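## Task

Lift the rear cooling block (the one farther from the handle) out of the drawer of cooler COLD and set it on deck slot D2, lying flat and within the slot's locators. Its 4 loose tubes must finish in their original bores. The front block must stay flat in its place with every tube in its bore, and plate P1 must stay on D1 as it is. Release the block and move the gripper away at the end.

## Robot and tools

SETUP. Two FANUC CRX-5iA arms, left_arm and right_arm, each with a Robotiq 2F-140 parallel gripper. All poses use one scene frame: origin on the table surface midway between the arms, +x out over the table, +z up, left_arm on the +y side. The names left/right do not refer to image sides. Arm bases: left_arm at (+0.058, +0.344, 0) m, quat_wxyz (+1.000, 0, 0, -0.023); right_arm at (+0.011, -0.456, 0) m, quat_wxyz (+0.996, 0, 0, +0.088). Either arm may do the job; the idle one can be parked out of the way. COLD is free-standing: it must stay within about a finger's width of its start, upright and nearly unrotated, and its open drawer rolls when pushed. D1 is the deck slot beside COLD, D2 the next one along. Occasional disturbances may tug a held part or nudge loose items.

execute_actions. Argument actions is a list holding zero or one item. An empty list only reports the current state. A motion item is {"rows": [...], "steps": n}: 1 to 15 rows, n from 1 to 15 (default 15), each step lasting 1/30 s; row k drives step k and the final row repeats for any remaining steps. A wait item is {"steps": n} with n up to 300, counted from the previous result, so your thinking time eats into it. Optional pictures (true/false) controls whether images come back. A refused call moves nothing.

ROW LAYOUT. Every row has exactly 18 numbers in [-1, 1], both arms always included: left_arm waist, shoulder, elbow, forearm roll, wrist pitch, wrist roll, then its gripper position, force_limit, speed; then the same nine for right_arm.

JOINT NUMBERS are scaled offsets, not poses. Multiply by 1.983 rad (waist, shoulder), 2.38 rad (elbow) or 2.975 rad (forearm roll, wrist pitch, wrist roll). The offset is measured from the joint angles printed in the most recent result that shows them; before any such result in a scene, and for extra calls in the same reply, it is measured from the angles at the start of that action. Offsets never chain row to row, and an all-zero row pulls the arm back to that reference rather than holding still. Stated joint ranges (rad): waist -3.491 to 3.491, shoulder -3.140 to 3.140, elbow -1.187 to 4.328, forearm roll -3.316 to 3.316, wrist pitch -3.140 to 3.140, wrist roll -3.927 to 3.927. A request more than 0.010 rad beyond a limit is refused; true limits may differ by 0.010 either way, and a joint pushed past its real end is clipped there, possibly with a "joint sent to its limit" line (absence of that line proves nothing).

GRIPPER NUMBERS are absolute settings. position: +1 fully open (140 mm), pads touch near -0.8, -1 closes until blocked. force_limit: about 14 N at -1, 60 N at 0, 107 N at +1 (for parts up to 40 mm wide). speed: about 30, 140, 250 mm/s at -1, 0, +1. A zero is a real command, so to leave a gripper alone resend its previous three values. To grasp, send -1 and confirm object_status = 2. Codes: 0 moving, 1 blocked while opening, 2 blocked while closing, 3 reached target or pads met (a thin item may still be held). Stopped fingers resume on their own if the object yields or slips. To squeeze harder during status 2, raise force_limit and switch position between -1 and -0.98. position_measured runs nonlinearly from 3 (open) to 230 (closed). The closed fingertips extend about 33 mm past the reported point (9 mm when open), and closing pushes them roughly 24 mm farther out, so keep clearance above surfaces.

RESULTS. The state line per arm gives end_effector_position (m) and end_effector_quat_wxyz in the scene frame; the point is between the pads when closed, fingers point along the gripper's +z and close along its y. Reported positions can be off, more so at long reach. Joint positions (rad) and Joint velocities (rad/s) come in one block per arm, in column order. "joint command not followed" means a clearance check altered or blocked targets; the rest of the row still ran. HELD flags steps where the row (or part) was not sent.

MOTION. Joint speed caps: 2.62 rad/s waist and shoulder, 3.14 elbow, 3.93 wrist joints, with a 0.5 s ramp and all joints of an arm synchronized. Targets may lead the measured angle by at most 0.805 (waist, shoulder), 0.966 (elbow), 1.21 rad (wrist joints), and are scaled back if they would put the gripper over 70 mm from its current spot in one step. Arms keep heading to the last target while you think, until motion settles or a step is HELD.

FAULTS. Contact torque reaching 152 N m (waist, shoulder, elbow) or 38 N m (wrist joints), held weight included, or an external force of 150 N, stops that arm for 10 s, drops the rest of the call, and lets it yield. Sustained loads heat motors: MOTOR HOT warns, OVER-TEMPERATURE FAULT brakes the arm until cool. Keep the arms from striking or pressing on each other.

CAMERAS: cam_head_left, cam_head_right (504x504, above and behind the arms near z 0.95 looking forward and down), cam_high (504x504, high on the +y side), cam_low (504x504, low at the far end looking back), cam_left_wrist, cam_right_wrist (616x616 fisheye on each gripper). zoom_image takes camera and region [x0, y0, x1, y1] in that camera's pixels, at most 504 by 504, and enlarges the latest image.

read_manual returns only licence text. finished_scene takes the current scene number, cannot be undone, and reports success.

AVOID: dropping or tilting the block (its tubes are loose and can spill), bumping the other block or P1, shoving COLD or slamming the drawer, knocking anything off the table, and hard contacts. Set the block down gently, open, and retract.

Each tool is called after "Emit:" by a JSON object that holds its "api" and its "payload", one argument or row to a line.

## Session

Emit:
{"api": "execute_actions", "payload": {
  "actions": []
}}

Scene clock: 0.00 s of 6600.00 s.
left_arm: end_effector_position=(+0.4901, +0.7785, +0.2652) position_measured=3 object_status=3 end_effector_quat_wxyz=(+0.385, -0.358, +0.619, -0.584) | right_arm: end_effector_position=(+0.4916, -0.6538, +0.2424) position_measured=3 object_status=3 end_effector_quat_wxyz=(-0.151, -0.144, +0.883, -0.420)
Joint positions: left_arm=[ 1.485  0.602 -0.274  1.298 -1.765 -2.536] | right_arm=[ 0.151  0.268 -0.224  0.773 -1.63  -1.755]
Joint velocities: left_arm=[ 0.    -0.001 -0.    -0.     0.     0.   ] | right_arm=[-0.001  0.    -0.     0.     0.     0.   ]

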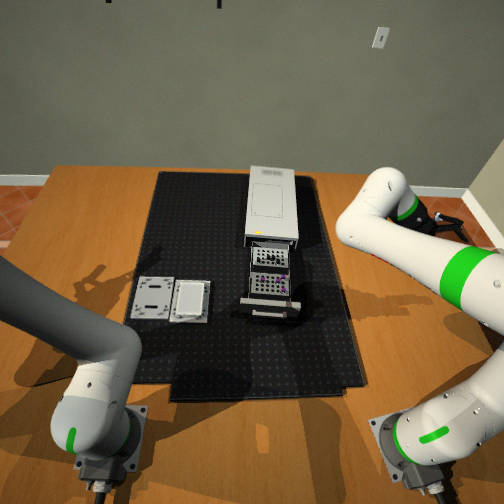

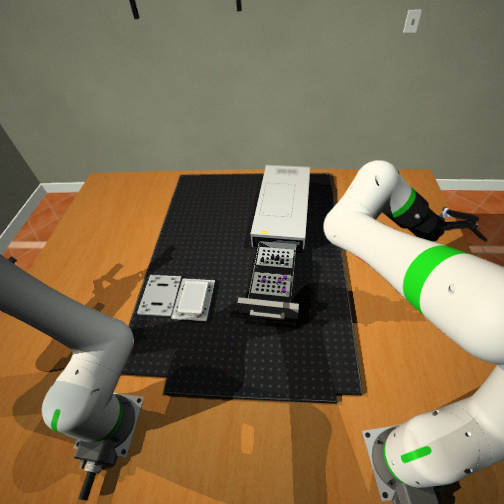

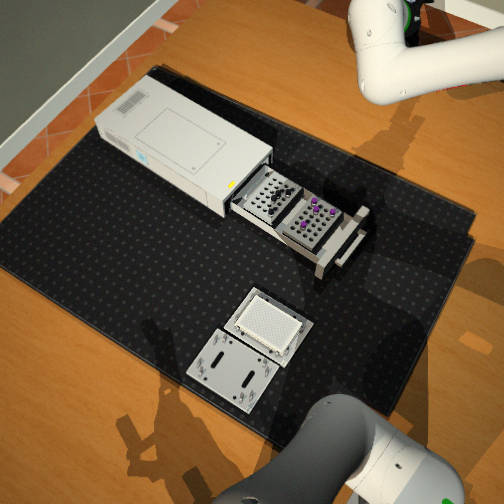

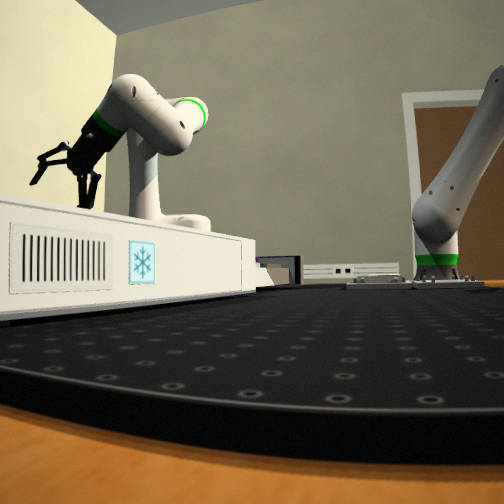

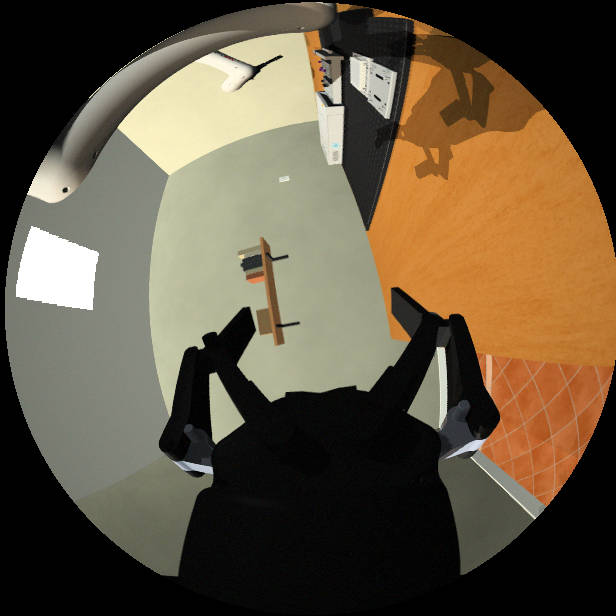

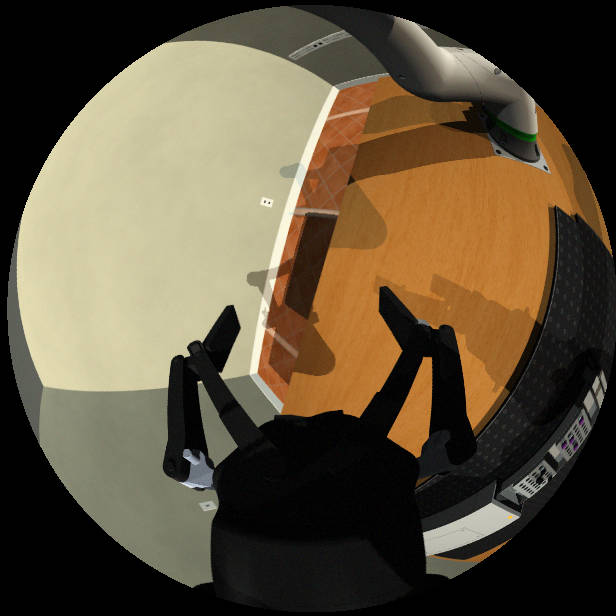

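Emit:
{"api": "zoom_image", "payload": {
  "camera": "cam_high",
  "region": [210, 140, 380, 290]
}}

Emit:
{"api": "zoom_image", "payload": {
  "camera": "cam_head_left",
  "region": [225, 225, 315, 325]
}}

Emit:
{"api": "zoom_image", "payload": {
  "camera": "cam_high",
  "region": [175, 280, 325, 420]
}}

Region (210, 140, 380, 290) of cam_high's 504x504 image, scaled by 2.965, with more detail than that image has; it fills the top 445 rows of this view, and the rest is white.

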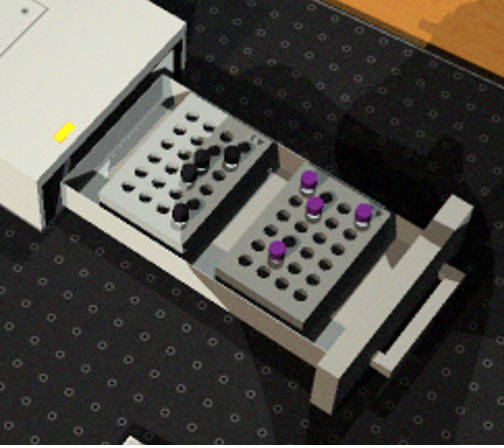

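Region (225, 225, 315, 325) of cam_head_left's 504x504 image, scaled by 5.040, with more detail than that image has; it fills the left 454 columns of this view, and the rest is white.

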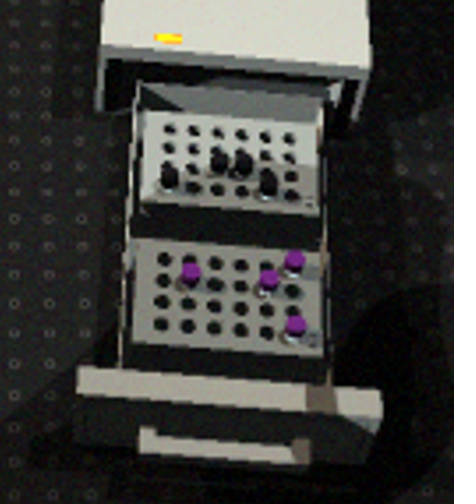

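Region (175, 280, 325, 420) of cam_high's 504x504 image, scaled by 3.360, with more detail than that image has; it fills the top 470 rows of this view, and the rest is white.

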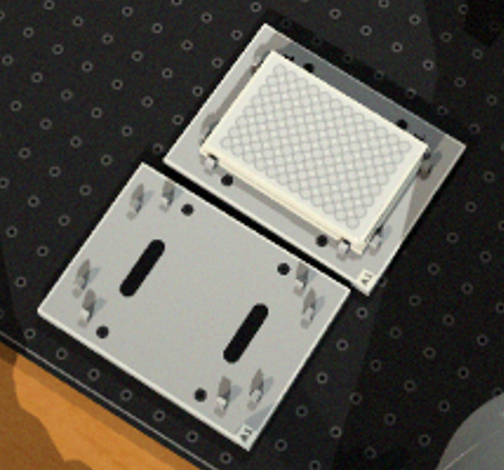

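Emit:
{"api": "zoom_image", "payload": {
  "camera": "cam_high",
  "region": [225, 155, 315, 245]
}}

Emit:
{"api": "zoom_image", "payload": {
  "camera": "cam_head_right",
  "region": [240, 230, 310, 300]
}}

Emit:
{"api": "zoom_image", "payload": {
  "camera": "cam_head_left",
  "region": [125, 260, 220, 335]
}}

Emit:
{"api": "zoom_image", "payload": {
  "camera": "cam_low",
  "region": [230, 220, 500, 310]
}}

Region (225, 155, 315, 245) of cam_high's 504x504 image, scaled by 5.600, with more detail than that image has.

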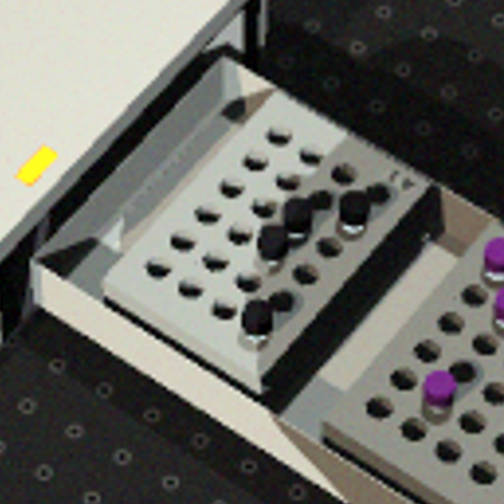

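Region (240, 230, 310, 300) of cam_head_right's 504x504 image, scaled by 7.200, with more detail than that image has.

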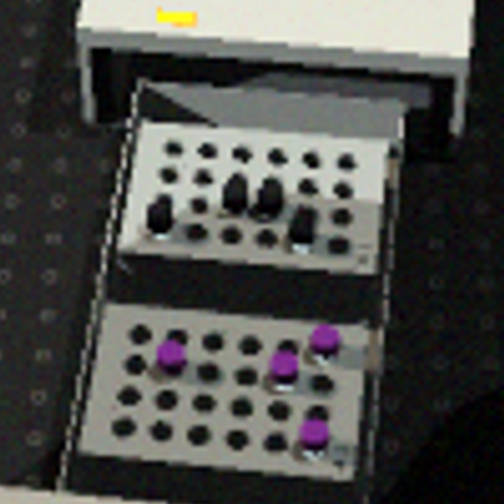

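Region (125, 260, 220, 335) of cam_head_left's 504x504 image, scaled by 5.305, with more detail than that image has; it fills the top 398 rows of this view, and the rest is white.

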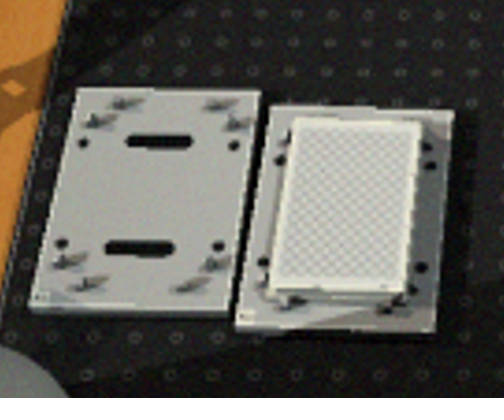

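Region (230, 220, 500, 310) of cam_low's 504x504 image, scaled by 1.867, with more detail than that image has.

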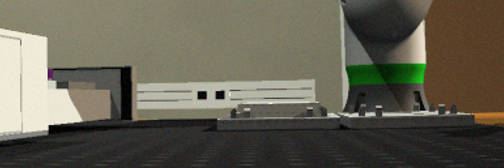

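Emit:
{"api": "execute_actions", "payload": {
  "actions": [
    {"rows": [[-0.9846, 0.1206, 0.5655, -0.4363, -0.0122, 0.9931, 0.45, 0, 0, -0.252, 0, 0, 0, 0, 0, 1, 0, 0]], "steps": 15}
  ],
  "pictures": false
}}

Emit:
{"api": "execute_actions", "payload": {
  "actions": [
    {"steps": 60}
  ],
  "pictures": false
}}

Scene clock: 120.50 s of 6600.00 s.
left_arm: end_effector_position=(+0.5736, +0.6495, +0.2084) position_measured=72 object_status=0 end_effector_quat_wxyz=(+0.097, -0.334, +0.755, -0.556) | right_arm: end_effector_position=(+0.4152, -0.7824, +0.2424) position_measured=3 object_status=3 end_effector_quat_wxyz=(-0.210, -0.015, +0.895, -0.394)
Joint positions: left_arm=[ 1.217  0.673  0.049  0.918 -1.775 -2.133] | right_arm=[-0.138  0.268 -0.224  0.773 -1.63  -1.755]
Joint velocities: left_arm=[-0.767  0.174  0.922 -0.933 -0.025  1.144] | right_arm=[-0.718  0.     0.001 -0.     0.001  0.001]
Steps of this call (steps 1 to 90: nothing new was sent; then 117.00 s passed at rest; steps 91 to 105: all 15 steps of this action). Readings (joint positions | what the end effector reports):
91: left_arm=[1.485 0.602 -0.274 1.298 -1.765 -2.536] | right_arm=[0.151 0.268 -0.224 0.773 -1.630 -1.755] | left_arm position_measured=3 object_status=0 | right_arm position_measured=3 object_status=3
92: left_arm=[1.483 0.602 -0.272 1.295 -1.765 -2.533] | right_arm=[0.149 0.268 -0.224 0.773 -1.630 -1.755] | left_arm position_measured=5 object_status=0 | right_arm position_measured=3 object_status=3
94: left_arm=[1.463 0.609 -0.246 1.263 -1.766 -2.501] | right_arm=[0.128 0.268 -0.224 0.773 -1.630 -1.755] | left_arm position_measured=20 object_status=0 | right_arm position_measured=3 object_status=3
98: left_arm=[1.378 0.633 -0.146 1.138 -1.769 -2.376] | right_arm=[0.031 0.268 -0.224 0.773 -1.630 -1.755] | left_arm position_measured=51 object_status=0 | right_arm position_measured=3 object_status=3
105: the state above

Scene clock: 122.50 s of 6600.00 s.
left_arm: end_effector_position=(+0.6752, -0.0269, +0.1878) position_measured=72 object_status=3 end_effector_quat_wxyz=(-0.042, -0.630, +0.775, +0.008) | right_arm: end_effector_position=(+0.3379, -0.8596, +0.2424) position_measured=3 object_status=3 end_effector_quat_wxyz=(-0.251, +0.079, +0.891, -0.369)
Joint positions: left_arm=[-0.283  0.829  1.     0.064 -1.799  0.136] | right_arm=[-0.349  0.268 -0.224  0.773 -1.63  -1.755]
Joint velocities: left_arm=[-0.639  0.04   0.251 -0.221 -0.006  0.975] | right_arm=[-0.001 -0.001 -0.001 -0.001  0.    -0.001]
Steps of this call (steps 1 to 60: the robot went on to your last target). Readings (joint positions | what the end effector reports):
1: left_arm=[1.190 0.679 0.080 0.886 -1.776 -2.093] | right_arm=[-0.163 0.268 -0.224 0.773 -1.630 -1.755] | left_arm position_measured=72 object_status=0 | right_arm position_measured=3 object_status=3
2: left_arm=[1.163 0.685 0.113 0.854 -1.777 -2.052] | right_arm=[-0.187 0.268 -0.224 0.773 -1.630 -1.755] | left_arm position_measured=72 object_status=3 | right_arm position_measured=3 object_status=3
4: left_arm=[1.106 0.696 0.182 0.791 -1.779 -1.966] | right_arm=[-0.235 0.268 -0.224 0.773 -1.630 -1.755] | left_arm position_measured=72 object_status=3 | right_arm position_measured=3 object_status=3
8: left_arm=[0.986 0.718 0.315 0.672 -1.782 -1.787] | right_arm=[-0.322 0.268 -0.224 0.773 -1.630 -1.755] | left_arm position_measured=72 object_status=3 | right_arm position_measured=3 object_status=3
60: the state above

Emit:
{"api": "execute_actions", "payload": {
  "actions": [
    {"steps": 25}
  ]
}}

Scene clock: 124.87 s of 6600.00 s.
left_arm: end_effector_position=(+0.6255, -0.1246, +0.2002) position_measured=72 object_status=3 end_effector_quat_wxyz=(-0.000, +0.673, -0.740, +0.000) | right_arm: end_effector_position=(+0.3379, -0.8596, +0.2424) position_measured=3 object_status=3 end_effector_quat_wxyz=(-0.251, +0.079, +0.891, -0.369)
Joint positions: left_arm=[-0.467  0.841  1.072 -0.    -1.801  0.418] | right_arm=[-0.349  0.268 -0.224  0.773 -1.63  -1.755]
Joint velocities: left_arm=[ 0.    -0.001 -0.     0.     0.001 -0.   ] | right_arm=[ 0.    -0.     0.    -0.    -0.001  0.   ]
Steps of this call (steps 1 to 30: the robot went on to your last target; steps 31 to 71: nothing new was sent). Readings (joint positions | what the end effector reports):
1: left_arm=[-0.305 0.831 1.008 0.056 -1.799 0.169] | right_arm=[-0.349 0.268 -0.224 0.773 -1.630 -1.755] | left_arm position_measured=72 object_status=3 | right_arm position_measured=3 object_status=3
2: left_arm=[-0.326 0.832 1.017 0.049 -1.800 0.202] | right_arm=[-0.349 0.268 -0.224 0.773 -1.630 -1.755] | left_arm position_measured=72 object_status=3 | right_arm position_measured=3 object_status=3
4: left_arm=[-0.369 0.835 1.034 0.034 -1.800 0.268] | right_arm=[-0.349 0.268 -0.224 0.773 -1.630 -1.755] | left_arm position_measured=72 object_status=3 | right_arm position_measured=3 object_status=3
8: left_arm=[-0.445 0.840 1.063 0.007 -1.801 0.384] | right_arm=[-0.349 0.268 -0.224 0.773 -1.630 -1.755] | left_arm position_measured=72 object_status=3 | right_arm position_measured=3 object_status=3
71: the state above
All arms were judged still, so your last target was given up. Only a new action makes them travel on or press farther. Fingers that are still opening or closing keep moving.
camera_calibration (this result's frames):
cam_left_wrist: T_world_to_cam=[[-0.9646, 0.262764, -0.0224132, 0.644667], [0.239059, 0.907126, 0.346371, -0.100826], [0.111345, 0.328751, -0.93783, 0.352903], [0, 0, 0, 1]] pos_world=[0.606655, -0.193951, 0.380336]
cam_right_wrist: T_world_to_cam=[[0.0762827, 0.695838, -0.714136, 0.739498], [0.996106, -0.0849406, 0.023638, -0.414769], [-0.0442109, -0.713158, -0.699608, -0.243294], [0, 0, 0, 1]] pos_world=[0.345987, -0.723308, 0.367696]

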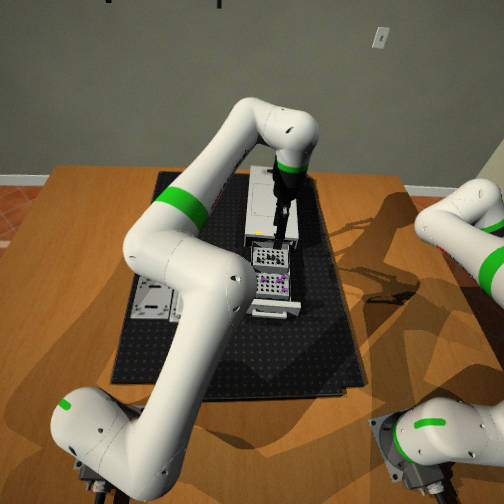

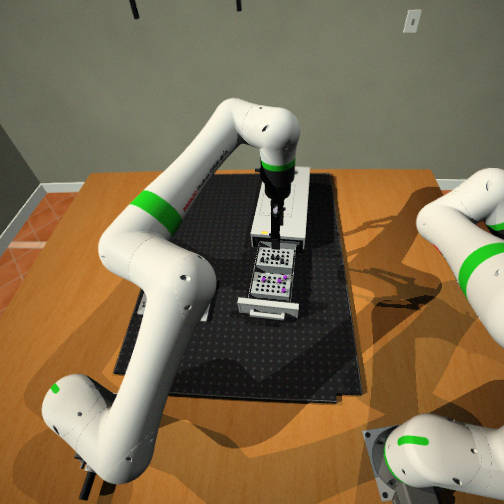

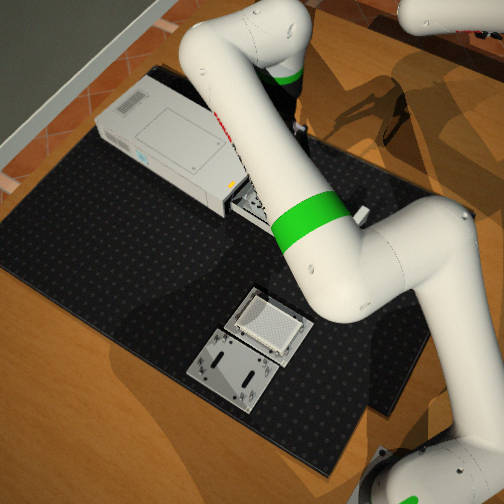

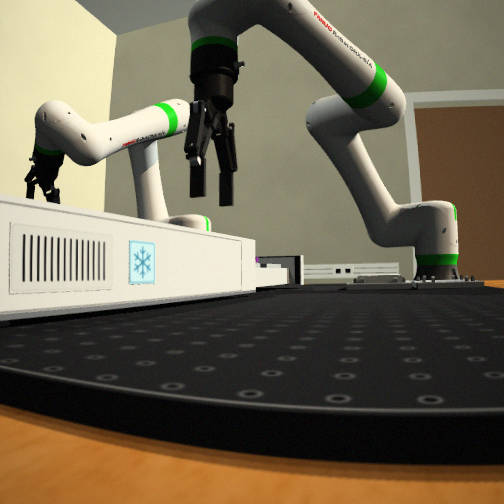

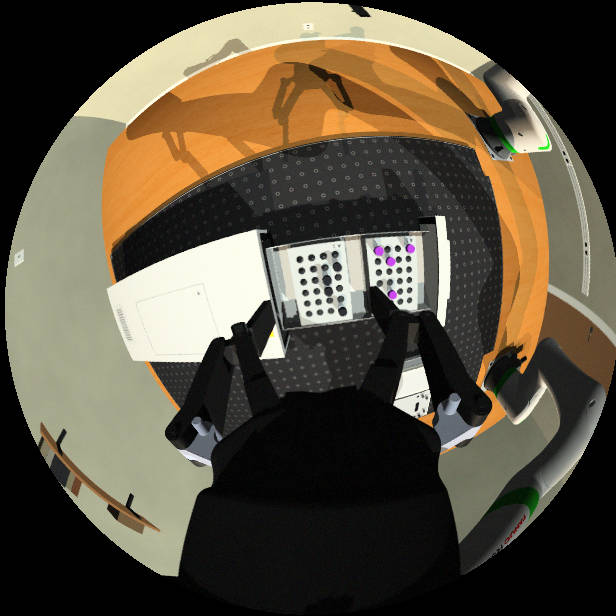

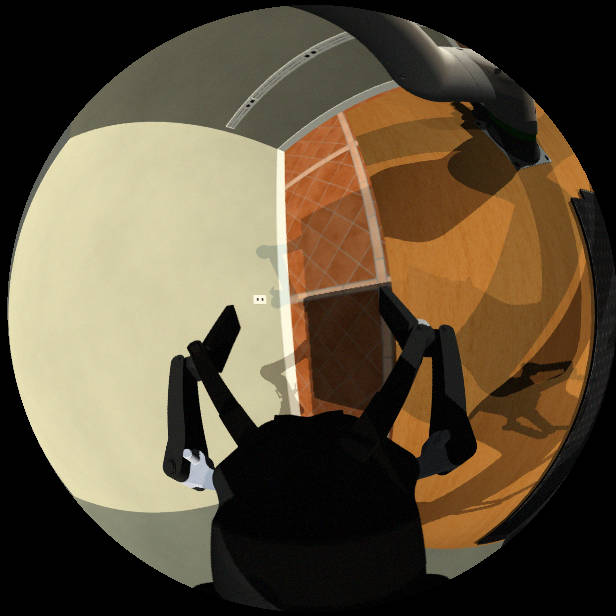

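Emit:
{"api": "zoom_image", "payload": {
  "camera": "cam_left_wrist",
  "region": [240, 210, 420, 370]
}}

Region (240, 210, 420, 370) of cam_left_wrist's 616x616 image, scaled by 2.800, with more detail than that image has.

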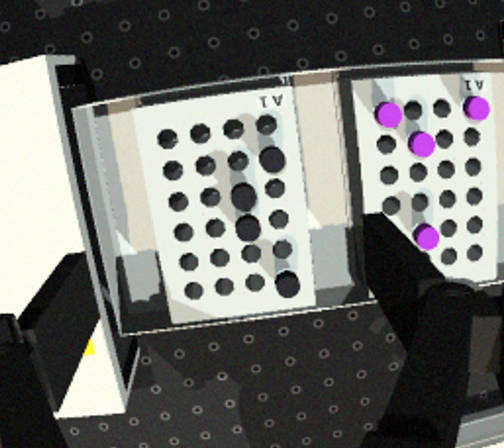

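Emit:
{"api": "execute_actions", "payload": {
  "actions": [
    {"rows": [[0.00322, -0.02368, -0.11253, 0, 0.07424, -0.00383, 0.45, 0, 0, 0, 0, 0, 0, 0, 0, 1, 0, 0]], "steps": 15}
  ],
  "pictures": false
}}

Emit:
{"api": "execute_actions", "payload": {
  "actions": [
    {"steps": 12}
  ]
}}

Scene clock: 225.60 s of 6600.00 s.
left_arm: end_effector_position=(+0.6269, -0.1202, +0.1205) position_measured=72 object_status=3 end_effector_quat_wxyz=(-0.000, +0.671, -0.741, +0.000) | right_arm: end_effector_position=(+0.3379, -0.8596, +0.2424) position_measured=3 object_status=3 end_effector_quat_wxyz=(-0.251, +0.079, +0.891, -0.369)
Joint positions: left_arm=[-0.461  0.794  0.805 -0.    -1.58   0.407] | right_arm=[-0.349  0.268 -0.224  0.773 -1.63  -1.755]
Joint velocities: left_arm=[-0.    -0.007 -0.003 -0.     0.006 -0.   ] | right_arm=[-0.001  0.001  0.002 -0.    -0.    -0.   ]
Steps of this call (steps 1 to 90: nothing new was sent; then 97.23 s passed at rest; steps 91 to 105: all 15 steps of this action). Readings (joint positions | what the end effector reports):
91: left_arm=[-0.467 0.841 1.072 -0.000 -1.801 0.418] | right_arm=[-0.349 0.268 -0.224 0.773 -1.630 -1.755] | left_arm position_measured=72 object_status=3 | right_arm position_measured=3 object_status=3
92: left_arm=[-0.467 0.841 1.070 -0.000 -1.799 0.418] | right_arm=[-0.349 0.268 -0.224 0.773 -1.630 -1.755] | left_arm position_measured=72 object_status=3 | right_arm position_measured=3 object_status=3
94: left_arm=[-0.467 0.836 1.045 -0.000 -1.778 0.417] | right_arm=[-0.349 0.268 -0.224 0.773 -1.630 -1.755] | left_arm position_measured=72 object_status=3 | right_arm position_measured=3 object_status=3
98: left_arm=[-0.464 0.814 0.916 -0.000 -1.672 0.412] | right_arm=[-0.349 0.268 -0.224 0.773 -1.630 -1.755] | left_arm position_measured=72 object_status=3 | right_arm position_measured=3 object_status=3
105: the state above

Scene clock: 226.00 s of 6600.00 s.
left_arm: end_effector_position=(+0.6269, -0.1201, +0.1203) position_measured=72 object_status=3 end_effector_quat_wxyz=(-0.000, +0.671, -0.741, +0.000) | right_arm: end_effector_position=(+0.3379, -0.8596, +0.2424) position_measured=3 object_status=3 end_effector_quat_wxyz=(-0.251, +0.079, +0.891, -0.369)
Joint positions: left_arm=[-0.461  0.794  0.804 -0.    -1.58   0.407] | right_arm=[-0.349  0.268 -0.224  0.773 -1.63  -1.755]
Joint velocities: left_arm=[-0.     0.001 -0.002  0.    -0.001  0.001] | right_arm=[ 0.     0.     0.001 -0.001  0.001 -0.   ]
Steps of this call (steps 1 to 12: the robot went on to your last target). Readings (joint positions | what the end effector reports):
1: left_arm=[-0.461 0.794 0.805 -0.000 -1.580 0.407] | right_arm=[-0.349 0.268 -0.224 0.773 -1.630 -1.755] | left_arm position_measured=72 object_status=3 | right_arm position_measured=3 object_status=3
2: left_arm=[-0.461 0.794 0.805 -0.000 -1.580 0.407] | right_arm=[-0.349 0.268 -0.224 0.773 -1.630 -1.755] | left_arm position_measured=72 object_status=3 | right_arm position_measured=3 object_status=3
4: left_arm=[-0.461 0.794 0.804 -0.000 -1.580 0.407] | right_arm=[-0.349 0.268 -0.224 0.773 -1.630 -1.755] | left_arm position_measured=72 object_status=3 | right_arm position_measured=3 object_status=3
8: left_arm=[-0.461 0.794 0.804 -0.000 -1.580 0.407] | right_arm=[-0.349 0.268 -0.224 0.773 -1.630 -1.755] | left_arm position_measured=72 object_status=3 | right_arm position_measured=3 object_status=3
12: the state above
camera_calibration (this result's frames):
cam_left_wrist: T_world_to_cam=[[-0.963249, 0.267666, -0.0225183, 0.642837], [0.243635, 0.90591, 0.346366, -0.0805607], [0.11311, 0.32815, -0.937829, 0.27509], [0, 0, 0, 1]] pos_world=[0.607724, -0.189355, 0.300366]
cam_right_wrist: T_world_to_cam=[[0.0762827, 0.695838, -0.714136, 0.739498], [0.996106, -0.0849408, 0.0236378, -0.414769], [-0.0442112, -0.713158, -0.699608, -0.243293], [0, 0, 0, 1]] pos_world=[0.345987, -0.723308, 0.367696]

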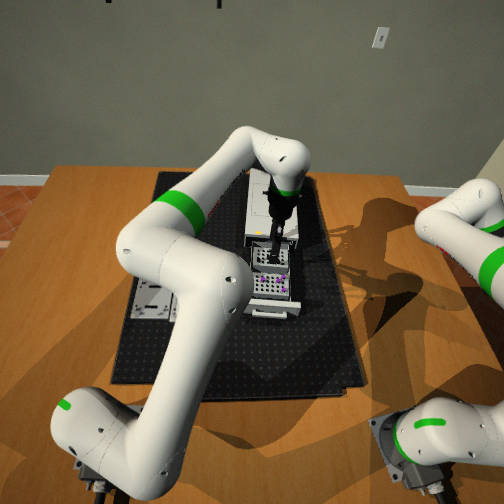

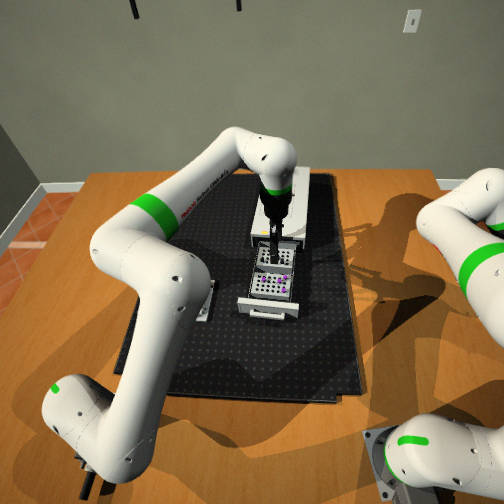

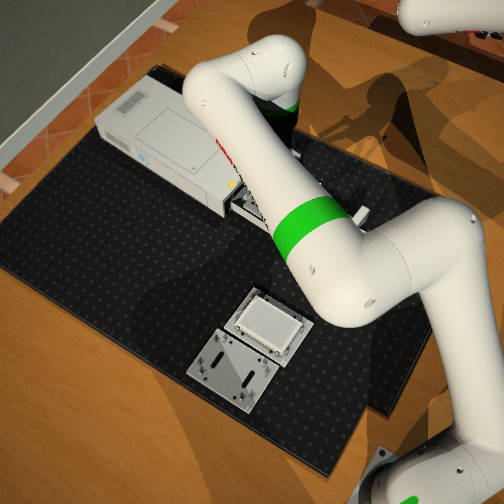

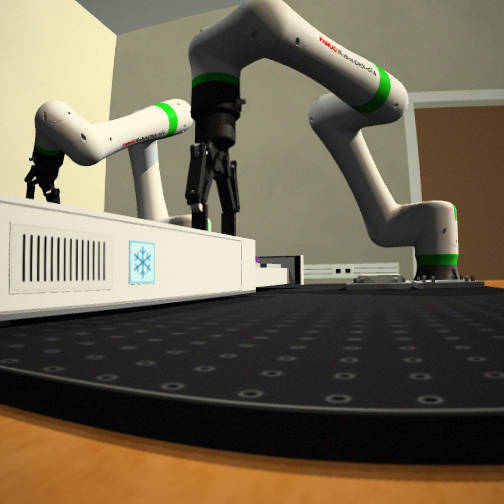

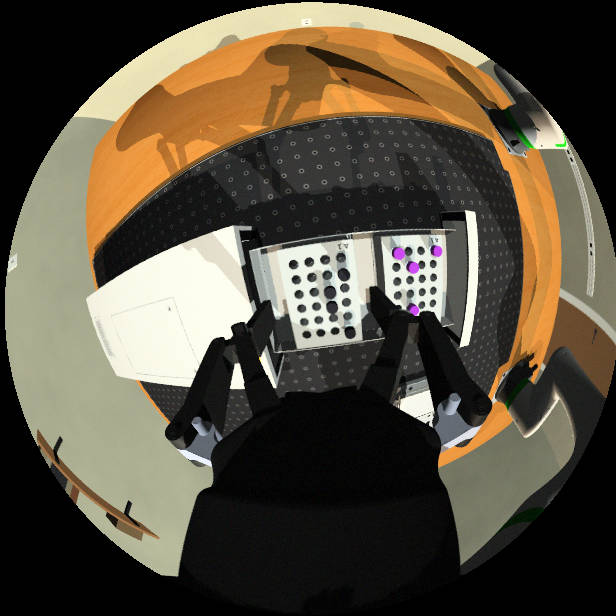

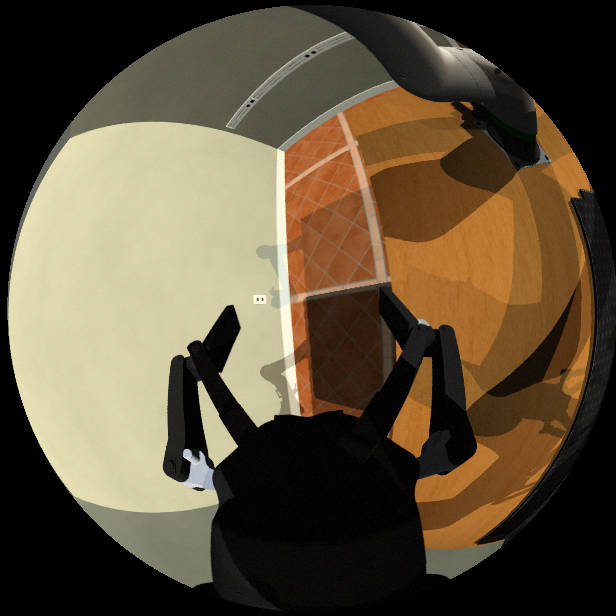

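Emit:
{"api": "zoom_image", "payload": {
  "camera": "cam_left_wrist",
  "region": [235, 215, 403, 383]
}}

Region (235, 215, 403, 383) of cam_left_wrist's 616x616 image, scaled by 3.000, with more detail than that image has.

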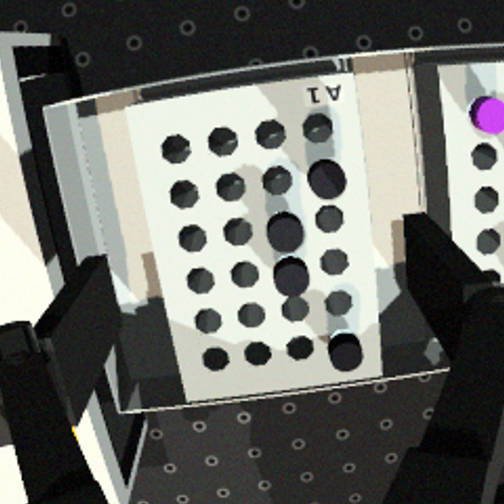

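Emit:
{"api": "execute_actions", "payload": {
  "actions": [
    {"rows": [[-0.00001,0.0001,-0.002,0,0.0017,0,0.39,0,0,0,0,0,0,0,0,1,0,0],[-0.00003,0.0003,-0.005,0,0.0042,0,0.39,0,0,0,0,0,0,0,0,1,0,0],[-0.00005,0.0005,-0.0085,0,0.0071,0,0.39,0,0,0,0,0,0,0,0,1,0,0],[-0.00007,0.0007,-0.012,0,0.0101,0,0.39,0,0,0,0,0,0,0,0,1,0,0],[-0.00009,0.0009,-0.0155,0,0.013,0,0.39,0,0,0,0,0,0,0,0,1,0,0],[-0.00011,0.0011,-0.019,0,0.0159,0,0.39,0,0,0,0,0,0,0,0,1,0,0],[-0.00013,0.0013,-0.0225,0,0.0189,0,0.39,0,0,0,0,0,0,0,0,1,0,0],[-0.00016,0.0015,-0.026,0,0.0218,0.0001,0.39,0,0,0,0,0,0,0,0,1,0,0],[-0.00018,0.0017,-0.0295,0,0.0248,0.0001,0.39,0,0,0,0,0,0,0,0,1,0,0],[-0.0002,0.0019,-0.033,0,0.0277,0.0001,0.39,0,0,0,0,0,0,0,0,1,0,0],[-0.00022,0.0021,-0.0365,0,0.0306,0.0001,0.39,0,0,0,0,0,0,0,0,1,0,0],[-0.00024,0.0023,-0.04,0,0.0336,0.0001,0.39,0,0,0,0,0,0,0,0,1,0,0],[-0.00026,0.0025,-0.043,0,0.0361,0.0002,0.39,0,0,0,0,0,0,0,0,1,0,0],[-0.00027,0.0026,-0.045,0,0.0378,0.0002,0.39,0,0,0,0,0,0,0,0,1,0,0],[-0.00028,0.00273,-0.04638,0,0.03893,0.00018,0.39,0,0,0,0,0,0,0,0,1,0,0]], "steps": 15}
  ],
  "pictures": false
}}

Emit:
{"api": "execute_actions", "payload": {
  "actions": [
    {"steps": 12}
  ]
}}

Scene clock: 297.63 s of 6600.00 s.
left_arm: end_effector_position=(+0.6264, -0.1202, +0.0769) position_measured=80 object_status=3 end_effector_quat_wxyz=(-0.000, +0.671, -0.741, +0.000) | right_arm: end_effector_position=(+0.3379, -0.8596, +0.2424) position_measured=3 object_status=3 end_effector_quat_wxyz=(-0.251, +0.079, +0.891, -0.369)
Joint positions: left_arm=[-0.461  0.799  0.711 -0.    -1.482  0.407] | right_arm=[-0.349  0.268 -0.224  0.773 -1.63  -1.755]
Joint velocities: left_arm=[-0.001  0.012 -0.215  0.     0.226  0.004] | right_arm=[ 0.001  0.     0.001  0.    -0.     0.   ]
Steps of this call (steps 1 to 15: the robot went on to your last target; steps 16 to 90: nothing new was sent; then 68.13 s passed at rest; steps 91 to 105: all 15 steps of this action). Readings (joint positions | what the end effector reports):
91: left_arm=[-0.461 0.794 0.804 -0.000 -1.580 0.407] | right_arm=[-0.349 0.268 -0.224 0.773 -1.630 -1.755] | left_arm position_measured=72 object_status=0 | right_arm position_measured=3 object_status=3
92: left_arm=[-0.461 0.794 0.803 -0.000 -1.579 0.407] | right_arm=[-0.349 0.268 -0.224 0.773 -1.630 -1.755] | left_arm position_measured=74 object_status=0 | right_arm position_measured=3 object_status=3
94: left_arm=[-0.461 0.794 0.796 -0.000 -1.571 0.407] | right_arm=[-0.349 0.268 -0.224 0.773 -1.630 -1.755] | left_arm position_measured=80 object_status=0 | right_arm position_measured=3 object_status=3
98: left_arm=[-0.461 0.796 0.768 -0.000 -1.542 0.407] | right_arm=[-0.349 0.268 -0.224 0.773 -1.630 -1.755] | left_arm position_measured=80 object_status=0 | right_arm position_measured=3 object_status=3
105: the state above

Scene clock: 298.03 s of 6600.00 s.
left_arm: end_effector_position=(+0.6259, -0.1200, +0.0690) position_measured=80 object_status=3 end_effector_quat_wxyz=(-0.000, +0.671, -0.741, +0.000) | right_arm: end_effector_position=(+0.3379, -0.8596, +0.2424) position_measured=3 object_status=3 end_effector_quat_wxyz=(-0.251, +0.079, +0.891, -0.369)
Joint positions: left_arm=[-0.462  0.799  0.694 -0.    -1.464  0.408] | right_arm=[-0.349  0.268 -0.224  0.773 -1.63  -1.755]
Joint velocities: left_arm=[ 0.     0.     0.001 -0.     0.    -0.   ] | right_arm=[ 0.    -0.     0.     0.001 -0.001 -0.001]
Steps of this call (steps 1 to 12: the robot went on to your last target). Readings (joint positions | what the end effector reports):
1: left_arm=[-0.461 0.799 0.704 -0.000 -1.475 0.408] | right_arm=[-0.349 0.268 -0.224 0.773 -1.630 -1.755] | left_arm position_measured=80 object_status=3 | right_arm position_measured=3 object_status=3
2: left_arm=[-0.461 0.799 0.699 -0.000 -1.470 0.408] | right_arm=[-0.349 0.268 -0.224 0.773 -1.630 -1.755] | left_arm position_measured=80 object_status=3 | right_arm position_measured=3 object_status=3
4: left_arm=[-0.461 0.799 0.695 -0.000 -1.466 0.408] | right_arm=[-0.349 0.268 -0.224 0.773 -1.630 -1.755] | left_arm position_measured=80 object_status=3 | right_arm position_measured=3 object_status=3
8: left_arm=[-0.462 0.799 0.694 -0.000 -1.464 0.408] | right_arm=[-0.349 0.268 -0.224 0.773 -1.630 -1.755] | left_arm position_measured=80 object_status=3 | right_arm position_measured=3 object_status=3
12: the state above
camera_calibration (this result's frames):
cam_left_wrist: T_world_to_cam=[[-0.963231, 0.267724, -0.0225822, 0.640735], [0.243671, 0.905907, 0.346348, -0.0626617], [0.113183, 0.328111, -0.937834, 0.227053], [0, 0, 0, 1]] pos_world=[0.606746, -0.189273, 0.24911]
cam_right_wrist: T_world_to_cam=[[0.0762825, 0.695838, -0.714136, 0.739498], [0.996106, -0.0849407, 0.0236375, -0.414769], [-0.0442113, -0.713158, -0.699608, -0.243293], [0, 0, 0, 1]] pos_world=[0.345987, -0.723308, 0.367696]

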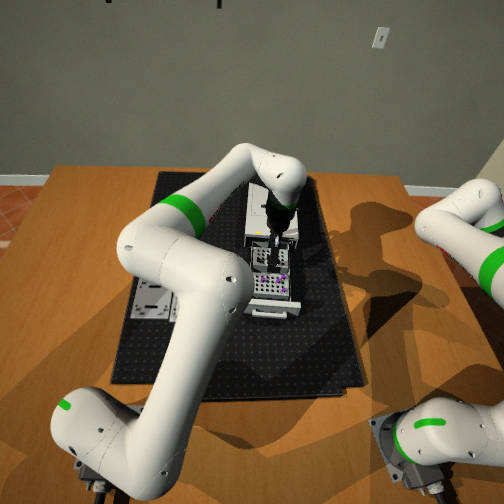

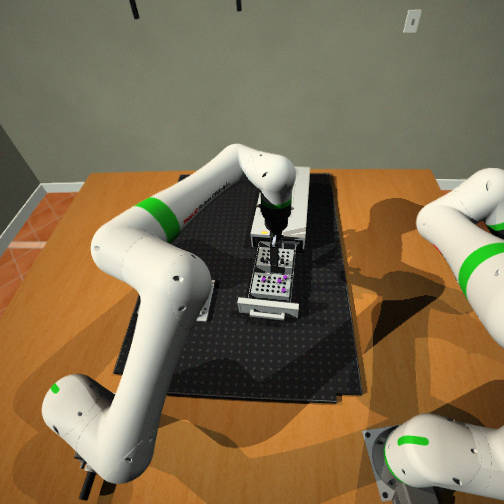

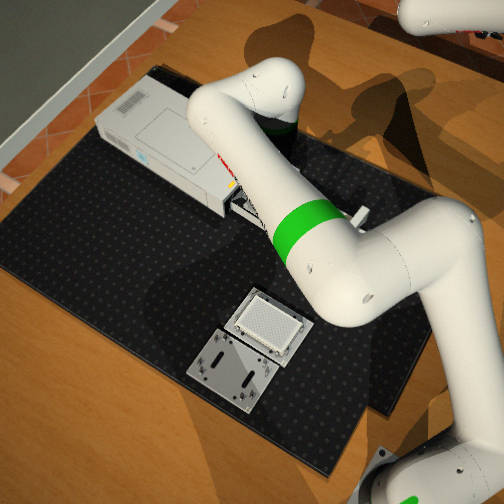

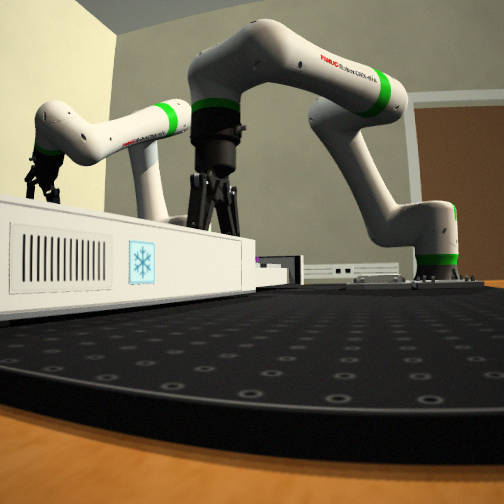

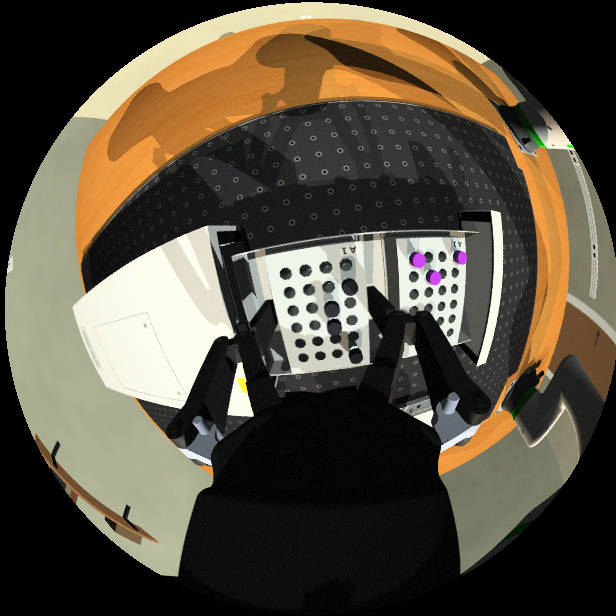

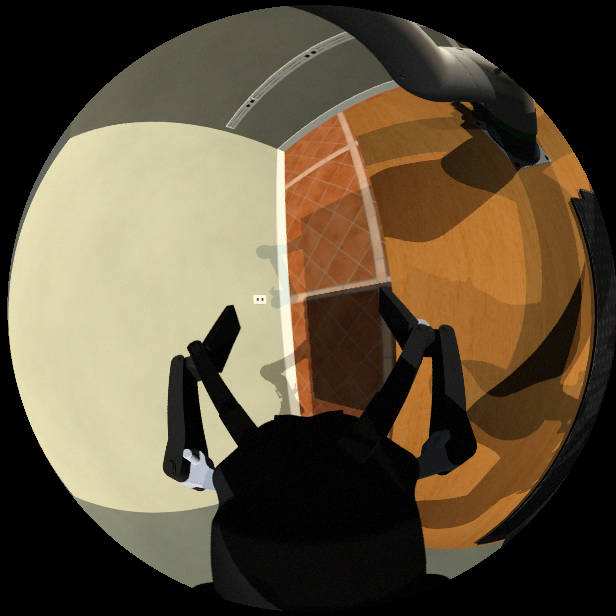

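Emit:
{"api": "zoom_image", "payload": {
  "camera": "cam_left_wrist",
  "region": [225, 220, 415, 400]
}}

Region (225, 220, 415, 400) of cam_left_wrist's 616x616 image, scaled by 2.653, with more detail than that image has; it fills the top 477 rows of this view, and the rest is white.

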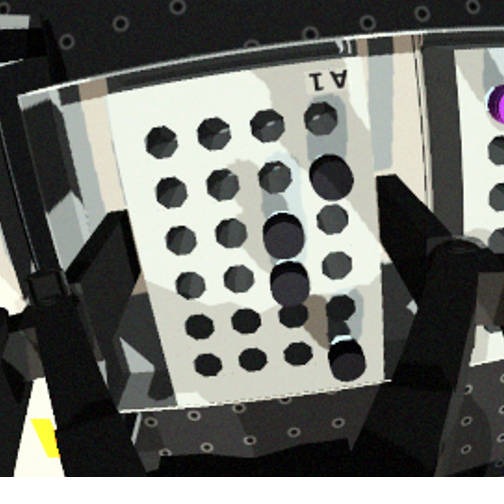

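Emit:
{"api": "execute_actions", "payload": {
  "actions": [
    {"rows": [[0,0,0,0,0,0,-1,0.9,-0.8,0,0,0,0,0,0,1,0,0]], "steps": 15}
  ],
  "pictures": false
}}

Emit:
{"api": "execute_actions", "payload": {
  "actions": [
    {"steps": 10}
  ],
  "pictures": false
}}

Scene clock: 313.10 s of 6600.00 s.
left_arm: end_effector_position=(+0.6259, -0.1201, +0.0690) position_measured=106 object_status=0 end_effector_quat_wxyz=(-0.000, +0.671, -0.741, +0.001) | right_arm: end_effector_position=(+0.3379, -0.8596, +0.2424) position_measured=3 object_status=3 end_effector_quat_wxyz=(-0.251, +0.079, +0.891, -0.369)
Joint positions: left_arm=[-0.462  0.799  0.694 -0.    -1.464  0.408] | right_arm=[-0.349  0.268 -0.224  0.773 -1.63  -1.755]
Joint velocities: left_arm=[ 0.    -0.001 -0.     0.    -0.001  0.001] | right_arm=[ 0.    -0.001  0.    -0.    -0.002  0.   ]
Steps of this call (steps 1 to 30: the robot went on to your last target; steps 31 to 90: nothing new was sent; then 11.57 s passed at rest; steps 91 to 105: all 15 steps of this action). Readings (joint positions | what the end effector reports):
91: left_arm=[-0.462 0.799 0.694 -0.000 -1.464 0.408] | right_arm=[-0.349 0.268 -0.224 0.773 -1.630 -1.755] | left_arm position_measured=80 object_status=0 | right_arm position_measured=3 object_status=3
92: left_arm=[-0.462 0.799 0.694 -0.000 -1.464 0.408] | right_arm=[-0.349 0.268 -0.224 0.773 -1.630 -1.755] | left_arm position_measured=81 object_status=0 | right_arm position_measured=3 object_status=3
94: left_arm=[-0.462 0.799 0.694 -0.000 -1.464 0.408] | right_arm=[-0.349 0.268 -0.224 0.773 -1.630 -1.755] | left_arm position_measured=86 object_status=0 | right_arm position_measured=3 object_status=3
98: left_arm=[-0.462 0.799 0.694 -0.000 -1.464 0.408] | right_arm=[-0.349 0.268 -0.224 0.773 -1.630 -1.755] | left_arm position_measured=98 object_status=0 | right_arm position_measured=3 object_status=3
105: the state above

Scene clock: 313.43 s of 6600.00 s.
left_arm: end_effector_position=(+0.6259, -0.1200, +0.0690) position_measured=106 object_status=2 end_effector_quat_wxyz=(-0.000, +0.671, -0.741, +0.000) | right_arm: end_effector_position=(+0.3379, -0.8596, +0.2424) position_measured=3 object_status=3 end_effector_quat_wxyz=(-0.251, +0.079, +0.891, -0.369)
Joint positions: left_arm=[-0.462  0.799  0.694 -0.    -1.464  0.408] | right_arm=[-0.349  0.268 -0.224  0.773 -1.63  -1.755]
Joint velocities: left_arm=[ 0.     0.001  0.    -0.     0.     0.   ] | right_arm=[ 0.001 -0.001  0.    -0.    -0.    -0.   ]
Steps of this call (steps 1 to 10: the robot went on to your last target). Readings (joint positions | what the end effector reports):
1: left_arm=[-0.462 0.799 0.694 -0.000 -1.464 0.408] | right_arm=[-0.349 0.268 -0.224 0.773 -1.630 -1.755] | left_arm position_measured=106 object_status=2 | right_arm position_measured=3 object_status=3
2: left_arm=[-0.462 0.799 0.694 -0.000 -1.464 0.408] | right_arm=[-0.349 0.268 -0.224 0.773 -1.630 -1.755] | left_arm position_measured=106 object_status=2 | right_arm position_measured=3 object_status=3
4: left_arm=[-0.462 0.799 0.694 -0.000 -1.464 0.408] | right_arm=[-0.349 0.268 -0.224 0.773 -1.630 -1.755] | left_arm position_measured=106 object_status=2 | right_arm position_measured=3 object_status=3
8: left_arm=[-0.462 0.799 0.694 -0.000 -1.464 0.408] | right_arm=[-0.349 0.268 -0.224 0.773 -1.630 -1.755] | left_arm position_measured=106 object_status=2 | right_arm position_measured=3 object_status=3
10: the state above


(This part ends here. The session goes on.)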